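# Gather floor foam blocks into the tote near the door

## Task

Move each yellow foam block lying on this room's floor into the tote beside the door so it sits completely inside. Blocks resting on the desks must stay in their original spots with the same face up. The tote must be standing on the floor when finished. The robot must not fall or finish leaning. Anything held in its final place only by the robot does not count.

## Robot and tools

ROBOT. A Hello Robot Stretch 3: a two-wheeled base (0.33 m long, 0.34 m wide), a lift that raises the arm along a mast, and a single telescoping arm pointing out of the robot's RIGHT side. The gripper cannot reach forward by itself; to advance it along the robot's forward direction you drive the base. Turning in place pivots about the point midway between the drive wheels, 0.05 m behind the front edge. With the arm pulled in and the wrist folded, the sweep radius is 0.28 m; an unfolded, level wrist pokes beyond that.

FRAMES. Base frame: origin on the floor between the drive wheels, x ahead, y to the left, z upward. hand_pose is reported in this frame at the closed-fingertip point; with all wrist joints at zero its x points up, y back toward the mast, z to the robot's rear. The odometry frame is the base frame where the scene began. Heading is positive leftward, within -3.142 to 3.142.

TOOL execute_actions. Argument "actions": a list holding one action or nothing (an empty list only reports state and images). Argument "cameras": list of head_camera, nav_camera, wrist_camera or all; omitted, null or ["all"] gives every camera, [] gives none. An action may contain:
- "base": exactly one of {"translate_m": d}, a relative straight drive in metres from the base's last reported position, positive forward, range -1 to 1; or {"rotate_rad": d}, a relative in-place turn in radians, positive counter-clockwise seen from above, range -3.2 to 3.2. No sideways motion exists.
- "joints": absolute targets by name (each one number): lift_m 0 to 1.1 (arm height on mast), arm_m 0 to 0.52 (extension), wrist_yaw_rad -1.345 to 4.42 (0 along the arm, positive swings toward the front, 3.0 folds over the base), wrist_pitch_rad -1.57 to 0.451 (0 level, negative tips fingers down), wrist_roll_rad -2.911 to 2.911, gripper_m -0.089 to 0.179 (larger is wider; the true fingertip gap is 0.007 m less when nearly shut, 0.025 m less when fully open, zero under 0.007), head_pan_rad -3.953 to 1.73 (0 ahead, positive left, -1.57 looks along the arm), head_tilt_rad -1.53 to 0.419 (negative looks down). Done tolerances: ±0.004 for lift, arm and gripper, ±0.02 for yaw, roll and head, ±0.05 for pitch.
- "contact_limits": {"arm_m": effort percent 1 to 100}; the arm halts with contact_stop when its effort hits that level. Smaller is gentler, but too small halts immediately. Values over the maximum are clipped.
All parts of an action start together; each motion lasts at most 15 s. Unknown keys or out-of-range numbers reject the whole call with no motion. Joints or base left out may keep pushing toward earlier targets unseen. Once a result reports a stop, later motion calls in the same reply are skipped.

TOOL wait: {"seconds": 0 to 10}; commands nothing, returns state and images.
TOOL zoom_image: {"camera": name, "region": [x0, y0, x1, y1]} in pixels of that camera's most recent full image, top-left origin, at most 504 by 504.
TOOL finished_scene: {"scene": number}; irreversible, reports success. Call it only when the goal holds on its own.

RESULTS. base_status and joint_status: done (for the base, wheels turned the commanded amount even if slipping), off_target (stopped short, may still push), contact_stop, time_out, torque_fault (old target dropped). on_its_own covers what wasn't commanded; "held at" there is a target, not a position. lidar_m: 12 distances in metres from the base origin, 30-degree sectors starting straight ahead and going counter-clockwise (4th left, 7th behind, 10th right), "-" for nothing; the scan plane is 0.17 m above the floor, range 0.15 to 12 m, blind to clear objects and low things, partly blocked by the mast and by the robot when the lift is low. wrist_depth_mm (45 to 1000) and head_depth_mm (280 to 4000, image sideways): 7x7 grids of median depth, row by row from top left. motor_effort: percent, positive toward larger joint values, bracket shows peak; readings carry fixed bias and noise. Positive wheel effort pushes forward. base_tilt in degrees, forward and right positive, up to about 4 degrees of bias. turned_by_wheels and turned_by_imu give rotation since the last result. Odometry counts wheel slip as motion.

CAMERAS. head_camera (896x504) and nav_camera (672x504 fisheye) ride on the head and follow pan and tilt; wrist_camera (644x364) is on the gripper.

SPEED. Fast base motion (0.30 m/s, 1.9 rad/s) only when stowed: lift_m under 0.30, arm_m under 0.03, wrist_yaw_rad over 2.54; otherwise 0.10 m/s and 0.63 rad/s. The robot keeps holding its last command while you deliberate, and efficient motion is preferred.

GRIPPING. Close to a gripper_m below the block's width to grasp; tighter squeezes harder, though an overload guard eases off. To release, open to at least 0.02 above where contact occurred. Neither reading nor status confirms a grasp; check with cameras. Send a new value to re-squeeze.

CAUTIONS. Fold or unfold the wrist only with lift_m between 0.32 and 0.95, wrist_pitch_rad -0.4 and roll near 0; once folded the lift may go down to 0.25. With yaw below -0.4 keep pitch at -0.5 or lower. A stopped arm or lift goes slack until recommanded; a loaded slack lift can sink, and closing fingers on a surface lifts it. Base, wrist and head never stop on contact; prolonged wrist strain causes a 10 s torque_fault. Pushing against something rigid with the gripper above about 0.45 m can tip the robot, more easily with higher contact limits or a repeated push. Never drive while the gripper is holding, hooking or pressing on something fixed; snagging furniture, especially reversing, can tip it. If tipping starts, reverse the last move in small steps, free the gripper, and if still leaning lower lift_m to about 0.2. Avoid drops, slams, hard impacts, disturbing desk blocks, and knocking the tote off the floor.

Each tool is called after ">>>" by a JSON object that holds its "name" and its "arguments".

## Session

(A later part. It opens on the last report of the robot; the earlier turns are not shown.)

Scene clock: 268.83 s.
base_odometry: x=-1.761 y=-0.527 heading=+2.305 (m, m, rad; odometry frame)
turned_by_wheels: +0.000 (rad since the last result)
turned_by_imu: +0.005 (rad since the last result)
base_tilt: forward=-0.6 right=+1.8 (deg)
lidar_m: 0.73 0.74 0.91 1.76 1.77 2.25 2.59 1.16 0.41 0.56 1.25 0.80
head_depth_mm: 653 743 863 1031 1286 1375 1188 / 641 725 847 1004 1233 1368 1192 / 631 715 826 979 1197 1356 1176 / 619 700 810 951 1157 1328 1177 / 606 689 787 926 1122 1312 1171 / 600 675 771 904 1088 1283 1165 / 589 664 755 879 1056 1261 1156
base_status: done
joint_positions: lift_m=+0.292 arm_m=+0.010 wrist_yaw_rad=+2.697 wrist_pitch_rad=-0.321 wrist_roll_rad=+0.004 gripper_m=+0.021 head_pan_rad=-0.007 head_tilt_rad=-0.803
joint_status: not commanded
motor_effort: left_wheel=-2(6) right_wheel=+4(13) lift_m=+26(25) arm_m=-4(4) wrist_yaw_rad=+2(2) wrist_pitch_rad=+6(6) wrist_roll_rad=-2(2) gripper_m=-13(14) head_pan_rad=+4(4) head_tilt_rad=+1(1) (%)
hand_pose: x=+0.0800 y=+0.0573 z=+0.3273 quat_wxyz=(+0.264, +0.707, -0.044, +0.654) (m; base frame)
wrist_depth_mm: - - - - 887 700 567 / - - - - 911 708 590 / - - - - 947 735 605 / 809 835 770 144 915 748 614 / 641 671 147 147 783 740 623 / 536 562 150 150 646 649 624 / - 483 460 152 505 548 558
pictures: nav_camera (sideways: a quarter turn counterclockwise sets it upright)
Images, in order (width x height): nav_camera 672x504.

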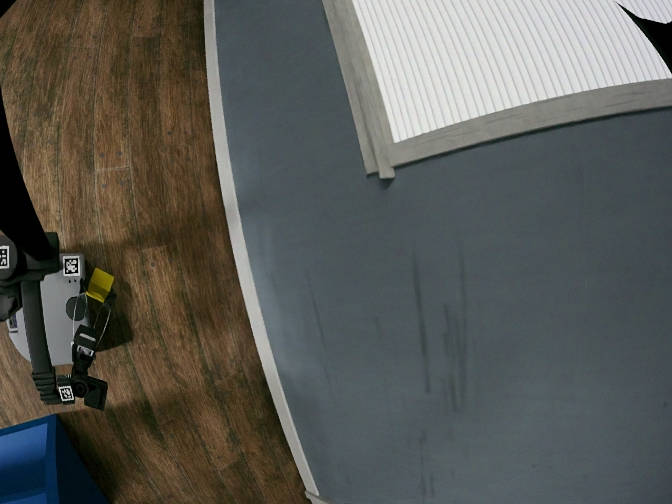

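>>> {"name": "execute_actions", "arguments": {"actions": [{"base":{"translate_m":0.18}}], "cameras": []}}

>>> {"name": "execute_actions", "arguments": {"actions": [{"base":{"rotate_rad":-1.43}}], "cameras": []}}

>>> {"name": "execute_actions", "arguments": {"actions": [{"base":{"translate_m":1},"joints":{"head_tilt_rad":-0.9}}], "cameras": ["head_camera"]}}

Scene clock: 282.70 s.
base_odometry: x=-1.882 y=-0.393 heading=+2.305 (m, m, rad; odometry frame)
turned_by_wheels: +0.000 (rad since the last result)
turned_by_imu: +0.001 (rad since the last result)
base_tilt: forward=-0.5 right=+1.9 (deg)
lidar_m: 0.55 0.56 0.69 1.36 2.27 2.39 2.76 0.54 0.52 2.50 0.95 0.61
head_depth_mm: 481 549 637 762 949 1238 1191 / 474 537 622 738 909 1181 1181 / 465 527 609 720 882 1141 1187 / 459 518 596 702 856 1088 1178 / 451 508 585 685 828 1049 1173 / 443 499 570 668 804 1009 1152 / 436 490 560 651 778 976 1140
base_status: done
joint_positions: lift_m=+0.292 arm_m=+0.010 wrist_yaw_rad=+2.697 wrist_pitch_rad=-0.321 wrist_roll_rad=+0.004 gripper_m=+0.021 head_pan_rad=-0.007 head_tilt_rad=-0.802
joint_status: not commanded
motor_effort: left_wheel=-2(7) right_wheel=+4(13) lift_m=+26(25) arm_m=-5(4) wrist_yaw_rad=+2(2) wrist_pitch_rad=+6(6) wrist_roll_rad=-2(2) gripper_m=-15(15) head_pan_rad=+3(3) head_tilt_rad=+1(1) (%)
hand_pose: x=+0.0800 y=+0.0573 z=+0.3273 quat_wxyz=(+0.264, +0.707, -0.044, +0.654) (m; base frame)
wrist_depth_mm: - - - 909 657 518 426 / - - - 937 680 532 437 / - - - 946 706 545 448 / 800 822 772 144 720 555 458 / 644 671 147 147 703 575 474 / 537 565 150 150 654 591 480 / - 484 459 152 506 542 484
pictures: none
No camera images: the call's "cameras" was empty. Leave "cameras" out to get every camera's image.

Scene clock: 285.03 s.
base_odometry: x=-1.882 y=-0.393 heading=+0.875 (m, m, rad; odometry frame)
turned_by_wheels: -1.430 (rad since the last result)
turned_by_imu: -1.439 (rad since the last result)
base_tilt: forward=-0.5 right=+1.9 (deg)
lidar_m: 2.21 0.81 0.58 0.55 0.57 0.77 1.81 2.32 2.97 1.32 0.51 0.57
head_depth_mm: 2222 2517 2501 1951 1067 1057 1055 / 2212 2524 2457 1954 1611 1344 1186 / 2199 2508 2457 1929 1596 1360 1180 / 2211 2491 2337 1916 1580 1356 1174 / 2203 2519 2428 1898 1575 1345 1174 / 2190 2489 2401 1891 1563 1343 1165 / 2083 2021 2018 1813 1572 1337 1168
base_status: done
joint_positions: lift_m=+0.292 arm_m=+0.010 wrist_yaw_rad=+2.697 wrist_pitch_rad=-0.321 wrist_roll_rad=+0.005 gripper_m=+0.021 head_pan_rad=-0.007 head_tilt_rad=-0.802
joint_status: not commanded
motor_effort: left_wheel=+3(10) right_wheel=-4(11) lift_m=+26(26) arm_m=-5(4) wrist_yaw_rad=+2(2) wrist_pitch_rad=+7(6) wrist_roll_rad=-2(2) gripper_m=-15(14) head_pan_rad=+4(4) head_tilt_rad=+0(1) (%)
hand_pose: x=+0.0800 y=+0.0573 z=+0.3274 quat_wxyz=(+0.264, +0.707, -0.044, +0.654) (m; base frame)
wrist_depth_mm: 475 513 574 636 731 835 1000 / 500 550 610 691 796 945 - / 530 584 657 745 881 - - / 568 622 646 144 952 - - / 594 633 147 146 802 804 866 / 532 561 150 149 647 646 674 / - 489 456 152 507 549 564
pictures: none
No camera images: the call's "cameras" was empty. Leave "cameras" out to get every camera's image.

Scene clock: 290.13 s.
base_odometry: x=-1.241 y=+0.374 heading=+0.875 (m, m, rad; odometry frame)
turned_by_wheels: +0.000 (rad since the last result)
turned_by_imu: +0.005 (rad since the last result)
base_tilt: forward=-0.8 right=+2.0 (deg)
lidar_m: 1.50 0.80 0.60 0.57 0.59 0.80 2.12 0.56 0.45 0.84 2.17 1.56
head_depth_mm: 1343 1549 1809 1805 1521 1317 1161 / 1339 1544 1801 1780 1513 1307 1159 / 1335 1530 1791 1759 1498 1302 1145 / 1336 1519 1784 1708 1465 1285 1149 / 1325 1526 1780 1743 1475 1286 1134 / 1323 1508 1782 1724 1482 1282 1133 / 1326 1518 1773 1730 1469 1280 1131
base_status: done
joint_positions: lift_m=+0.292 arm_m=+0.010 wrist_yaw_rad=+2.697 wrist_pitch_rad=-0.321 wrist_roll_rad=+0.005 gripper_m=+0.021 head_pan_rad=-0.007 head_tilt_rad=-0.890
joint_status: all done
motor_effort: left_wheel=+2(10) right_wheel=-3(8) lift_m=+25(26) arm_m=-5(4) wrist_yaw_rad=+2(2) wrist_pitch_rad=+7(6) wrist_roll_rad=-2(2) gripper_m=-15(15) head_pan_rad=+4(3) head_tilt_rad=-5(12) (%)
hand_pose: x=+0.0800 y=+0.0573 z=+0.3274 quat_wxyz=(+0.264, +0.707, -0.044, +0.654) (m; base frame)
wrist_depth_mm: 484 531 582 633 726 849 - / 518 563 632 684 803 951 - / 542 601 674 752 885 - - / 579 648 665 144 926 - - / 610 647 147 147 785 799 858 / 541 563 150 150 644 653 685 / - 485 458 152 507 544 564
pictures: head_camera (sideways: a quarter turn clockwise sets it upright)
Images, in order (width x height): head_camera 896x504.

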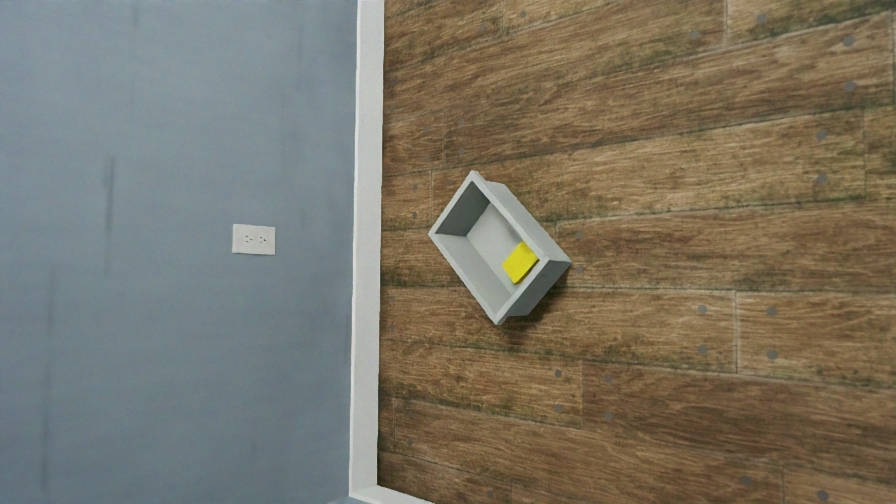

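>>> {"name": "execute_actions", "arguments": {"actions": [{"base":{"translate_m":0.52}}], "cameras": []}}

>>> {"name": "execute_actions", "arguments": {"actions": [{"base":{"rotate_rad":1.33},"joints":{"head_pan_rad":-1.5,"head_tilt_rad":-1.2,"lift_m":0.34,"wrist_yaw_rad":0,"arm_m":0.22}}], "cameras": []}}

>>> {"name": "execute_actions", "arguments": {"actions": [{"joints":{"wrist_pitch_rad":-1.5,"wrist_roll_rad":-0.95,"arm_m":0.39}}], "cameras": ["head_camera","wrist_camera"]}}

Scene clock: 308.70 s.
base_odometry: x=-0.908 y=+0.773 heading=+0.875 (m, m, rad; odometry frame)
turned_by_wheels: +0.000 (rad since the last result)
turned_by_imu: +0.003 (rad since the last result)
base_tilt: forward=-0.4 right=+2.0 (deg)
lidar_m: 0.98 0.81 0.59 0.56 0.58 0.81 2.16 0.84 1.05 2.76 1.41 1.02
head_depth_mm: 859 986 1153 1397 1519 1316 1159 / 859 989 1154 1395 1503 1305 1156 / 852 983 1151 1394 1501 1255 1155 / 854 975 1150 1376 1495 1267 1124 / 851 975 1148 1380 1484 1278 1137 / 852 977 1138 1382 1465 1285 1142 / 845 970 1138 1375 1475 1278 1135
base_status: done
joint_positions: lift_m=+0.292 arm_m=+0.010 wrist_yaw_rad=+2.697 wrist_pitch_rad=-0.321 wrist_roll_rad=+0.005 gripper_m=+0.021 head_pan_rad=-0.007 head_tilt_rad=-0.890
joint_status: not commanded
motor_effort: left_wheel=+2(10) right_wheel=-3(8) lift_m=+26(25) arm_m=-4(4) wrist_yaw_rad=+2(2) wrist_pitch_rad=+6(6) wrist_roll_rad=-2(2) gripper_m=-14(15) head_pan_rad=+3(3) head_tilt_rad=-5(4) (%)
hand_pose: x=+0.0799 y=+0.0573 z=+0.3274 quat_wxyz=(+0.264, +0.707, -0.044, +0.654) (m; base frame)
wrist_depth_mm: 479 518 578 643 737 873 817 / 505 553 630 703 791 970 829 / 539 589 654 765 890 - 843 / 573 640 659 144 936 - 853 / 610 646 148 147 793 804 811 / 537 560 150 149 640 650 674 / - 484 458 152 504 540 432
pictures: none
No camera images: the call's "cameras" was empty. Leave "cameras" out to get every camera's image.

Scene clock: 311.73 s.
base_odometry: x=-0.908 y=+0.773 heading=+2.205 (m, m, rad; odometry frame)
turned_by_wheels: +1.330 (rad since the last result)
turned_by_imu: +1.342 (rad since the last result)
base_tilt: forward=-0.5 right=+2.0 (deg)
lidar_m: 0.56 0.56 0.68 1.19 0.84 0.88 1.54 1.94 1.13 0.98 0.98 0.65
head_depth_mm: 1074 1338 1565 1438 1312 1207 1134 / 1064 1302 1545 1426 1303 1216 - / 1041 1273 1521 1469 1295 - - / 1014 1244 1517 1376 1269 1223 - / 1003 1214 1489 1415 1281 1185 1109 / 983 1195 1466 1399 1287 1182 1103 / 965 1168 1453 1400 1269 1186 1100
base_status: done
joint_positions: lift_m=+0.339 arm_m=+0.220 wrist_yaw_rad=+0.003 wrist_pitch_rad=-0.321 wrist_roll_rad=+0.003 gripper_m=+0.021 head_pan_rad=-1.493 head_tilt_rad=-1.186
joint_status: all done
motor_effort: left_wheel=-2(7) right_wheel=+3(12) lift_m=+25(26) arm_m=+2(2) wrist_yaw_rad=-2(2) wrist_pitch_rad=+6(6) wrist_roll_rad=-1(2) gripper_m=-14(14) head_pan_rad=-4(46) head_tilt_rad=-5(26) (%)
hand_pose: x=-0.0208 y=-0.6001 z=+0.3744 quat_wxyz=(+0.697, +0.114, -0.699, -0.113) (m; base frame)
wrist_depth_mm: 434 454 482 504 540 584 624 / 464 487 515 545 585 632 674 / 493 526 546 591 631 693 755 / 527 567 565 144 706 764 843 / 568 601 148 146 765 822 887 / 582 614 150 150 722 722 756 / 510 521 508 153 562 605 622
pictures: none
No camera images: the call's "cameras" was empty. Leave "cameras" out to get every camera's image.

Scene clock: 314.23 s.
base_odometry: x=-0.908 y=+0.773 heading=+2.205 (m, m, rad; odometry frame)
turned_by_wheels: +0.000 (rad since the last result)
turned_by_imu: +0.000 (rad since the last result)
base_tilt: forward=-0.5 right=+2.0 (deg)
lidar_m: 0.56 0.56 0.68 1.19 0.84 0.88 1.54 1.93 1.13 0.98 0.98 0.65
head_depth_mm: 1077 1336 1558 1421 1316 1208 1135 / 1056 1308 1556 1435 1303 1215 - / 1043 1280 1527 1383 1287 - - / 1022 1244 1522 1359 1285 1226 - / 994 1214 1489 1406 1267 1192 1103 / 979 1194 1479 1420 1288 1184 1102 / 963 1171 1452 1399 1270 1183 1098
base_status: not commanded
joint_positions: lift_m=+0.339 arm_m=+0.390 wrist_yaw_rad=+0.002 wrist_pitch_rad=-1.495 wrist_roll_rad=-0.945 gripper_m=+0.021 head_pan_rad=-1.493 head_tilt_rad=-1.186
joint_status: all done
motor_effort: left_wheel=-2(2) right_wheel=+3(3) lift_m=+26(25) arm_m=+3(2) wrist_yaw_rad=-1(2) wrist_pitch_rad=-2(4) wrist_roll_rad=-2(2) gripper_m=-14(15) head_pan_rad=-3(3) head_tilt_rad=-6(6) (%)
hand_pose: x=-0.0215 y=-0.5301 z=+0.2208 quat_wxyz=(+0.698, +0.647, -0.225, -0.209) (m; base frame)
wrist_depth_mm: 245 239 260 256 374 384 395 / 283 353 359 369 318 390 400 / 283 344 365 375 392 404 410 / 285 327 326 144 398 410 421 / 284 346 147 146 408 419 431 / 262 261 151 149 422 427 438 / 385 394 399 153 427 442 450
pictures: head_camera (sideways: a quarter turn clockwise sets it upright), wrist_camera
Images, in order (width x height): head_camera 896x504, wrist_camera 644x364.

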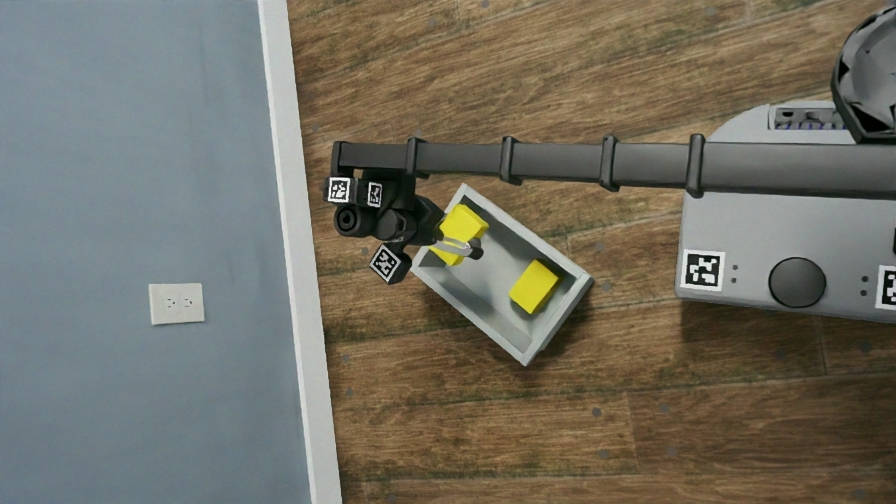

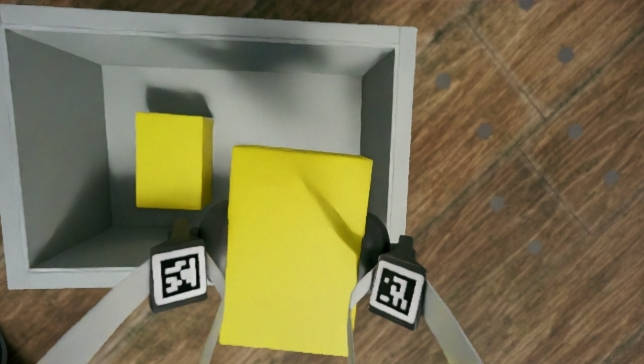

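>>> {"name": "execute_actions", "arguments": {"actions": [{"base":{"translate_m":0.03},"joints":{"lift_m":0.16,"arm_m":0.402}}], "cameras": ["wrist_camera"]}}

>>> {"name": "execute_actions", "arguments": {"actions": [{"joints":{"gripper_m":0.09}}], "cameras": []}}

>>> {"name": "execute_actions", "arguments": {"actions": [{"joints":{"lift_m":0.31}}], "cameras": ["wrist_camera"]}}

Scene clock: 330.10 s.
base_odometry: x=-0.925 y=+0.798 heading=+2.205 (m, m, rad; odometry frame)
turned_by_wheels: +0.000 (rad since the last result)
turned_by_imu: +0.001 (rad since the last result)
base_tilt: forward=-0.4 right=+1.8 (deg)
lidar_m: 0.53 0.53 0.65 1.13 0.87 0.88 1.56 1.93 1.12 0.97 0.97 0.61
head_depth_mm: 1072 1326 1553 1435 1312 1205 1116 / 1048 1303 1519 1426 1303 1217 - / 1028 1266 1516 1383 1313 - - / 1008 1238 1508 1350 1274 1230 - / 997 1214 1489 1414 1273 1190 1102 / 972 1178 1486 1408 1288 1179 1098 / 955 1153 1440 1397 1279 1187 1099
base_status: done
joint_positions: lift_m=+0.161 arm_m=+0.402 wrist_yaw_rad=+0.002 wrist_pitch_rad=-1.496 wrist_roll_rad=-0.945 gripper_m=+0.021 head_pan_rad=-1.493 head_tilt_rad=-1.186
joint_status: all done
motor_effort: left_wheel=-2(4) right_wheel=+3(12) lift_m=+10(22) arm_m=+3(3) wrist_yaw_rad=-1(1) wrist_pitch_rad=-1(2) wrist_roll_rad=-2(2) gripper_m=-14(14) head_pan_rad=-3(4) head_tilt_rad=-6(5) (%)
hand_pose: x=-0.0215 y=-0.5419 z=+0.0419 quat_wxyz=(+0.698, +0.647, -0.225, -0.209) (m; base frame)
wrist_depth_mm: 120 111 109 107 105 104 88 / 181 183 187 192 189 131 92 / 184 187 190 196 200 131 92 / 145 179 191 144 205 131 92 / 147 164 147 147 205 130 91 / 149 152 150 150 187 130 92 / - 203 205 153 215 130 95
pictures: wrist_camera
Images, in order (width x height): wrist_camera 644x364.

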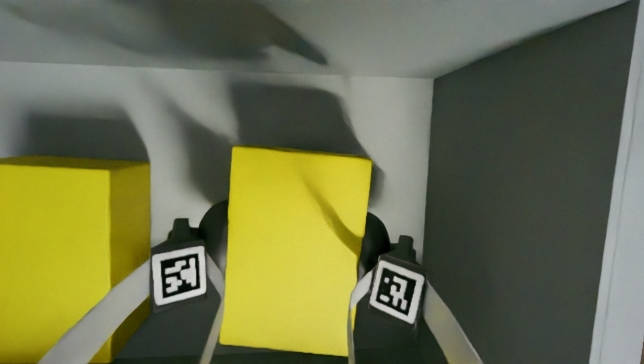

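Scene clock: 331.30 s.
base_odometry: x=-0.925 y=+0.798 heading=+2.205 (m, m, rad; odometry frame)
turned_by_wheels: +0.000 (rad since the last result)
turned_by_imu: +0.000 (rad since the last result)
base_tilt: forward=-0.4 right=+1.9 (deg)
lidar_m: 0.53 0.53 0.65 1.13 0.87 0.89 1.55 1.93 1.12 0.97 0.97 0.62
head_depth_mm: 1074 1322 1561 1434 1314 1206 1123 / 1052 1295 1531 1426 1308 1212 - / 1026 1266 1513 1383 1303 - - / 1012 1237 1509 1374 1277 1225 - / 989 1210 1492 1414 1281 1194 1108 / 973 1182 1486 1399 1288 1182 1097 / 957 1157 1448 1399 1279 1181 1096
base_status: not commanded
joint_positions: lift_m=+0.161 arm_m=+0.402 wrist_yaw_rad=+0.002 wrist_pitch_rad=-1.496 wrist_roll_rad=-0.945 gripper_m=+0.090 head_pan_rad=-1.493 head_tilt_rad=-1.186
joint_status: all done
motor_effort: left_wheel=-2(2) right_wheel=+4(4) lift_m=+10(10) arm_m=+3(3) wrist_yaw_rad=-1(1) wrist_pitch_rad=-1(1) wrist_roll_rad=-2(2) gripper_m=-1(79) head_pan_rad=-3(4) head_tilt_rad=-6(7) (%)
hand_pose: x=-0.0215 y=-0.5419 z=+0.0419 quat_wxyz=(+0.698, +0.647, -0.225, -0.209) (m; base frame)
wrist_depth_mm: 120 111 109 107 105 104 88 / 180 183 187 191 189 131 92 / 183 187 191 194 200 131 92 / 144 179 192 154 204 131 92 / 147 157 156 157 205 130 91 / 150 - 180 161 - 130 92 / - 203 206 166 208 123 95
pictures: none
No camera images: the call's "cameras" was empty. Leave "cameras" out to get every camera's image.

Scene clock: 333.50 s.
base_odometry: x=-0.925 y=+0.798 heading=+2.205 (m, m, rad; odometry frame)
turned_by_wheels: +0.000 (rad since the last result)
turned_by_imu: +0.000 (rad since the last result)
base_tilt: forward=-0.5 right=+1.8 (deg)
lidar_m: 0.53 0.53 0.64 1.13 0.87 0.89 1.56 1.93 1.12 0.97 0.97 0.62
head_depth_mm: 1072 1333 1566 1429 1317 1207 1135 / 1058 1297 1540 1425 1308 1222 - / 1030 1265 1539 1361 1281 - - / 1012 1239 1511 1348 1269 1231 - / 997 1214 1492 1408 1279 1189 1103 / 970 1184 1484 1397 1289 1174 1102 / 958 1161 1440 1393 1280 1180 1096
base_status: not commanded
joint_positions: lift_m=+0.309 arm_m=+0.402 wrist_yaw_rad=+0.002 wrist_pitch_rad=-1.496 wrist_roll_rad=-0.945 gripper_m=+0.090 head_pan_rad=-1.493 head_tilt_rad=-1.186
joint_status: all done
motor_effort: left_wheel=-2(2) right_wheel=+3(3) lift_m=+25(27) arm_m=+3(2) wrist_yaw_rad=-1(1) wrist_pitch_rad=-2(1) wrist_roll_rad=-2(2) gripper_m=+0(1) head_pan_rad=-3(3) head_tilt_rad=-6(6) (%)
hand_pose: x=-0.0215 y=-0.5419 z=+0.1909 quat_wxyz=(+0.698, +0.647, -0.225, -0.209) (m; base frame)
wrist_depth_mm: 314 322 329 336 343 352 361 / 228 219 220 246 259 363 370 / 278 329 339 347 293 366 377 / 277 297 345 310 291 375 387 / 279 335 354 363 335 383 394 / 270 - 304 308 - 398 406 / - 238 253 255 394 406 415
pictures: wrist_camera
Images, in order (width x height): wrist_camera 644x364.

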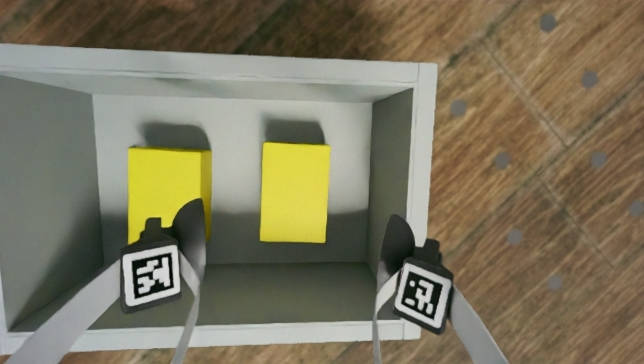

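>>> {"name": "finished_scene", "arguments": {"scene": 1}}

The scene is finished: the task was done.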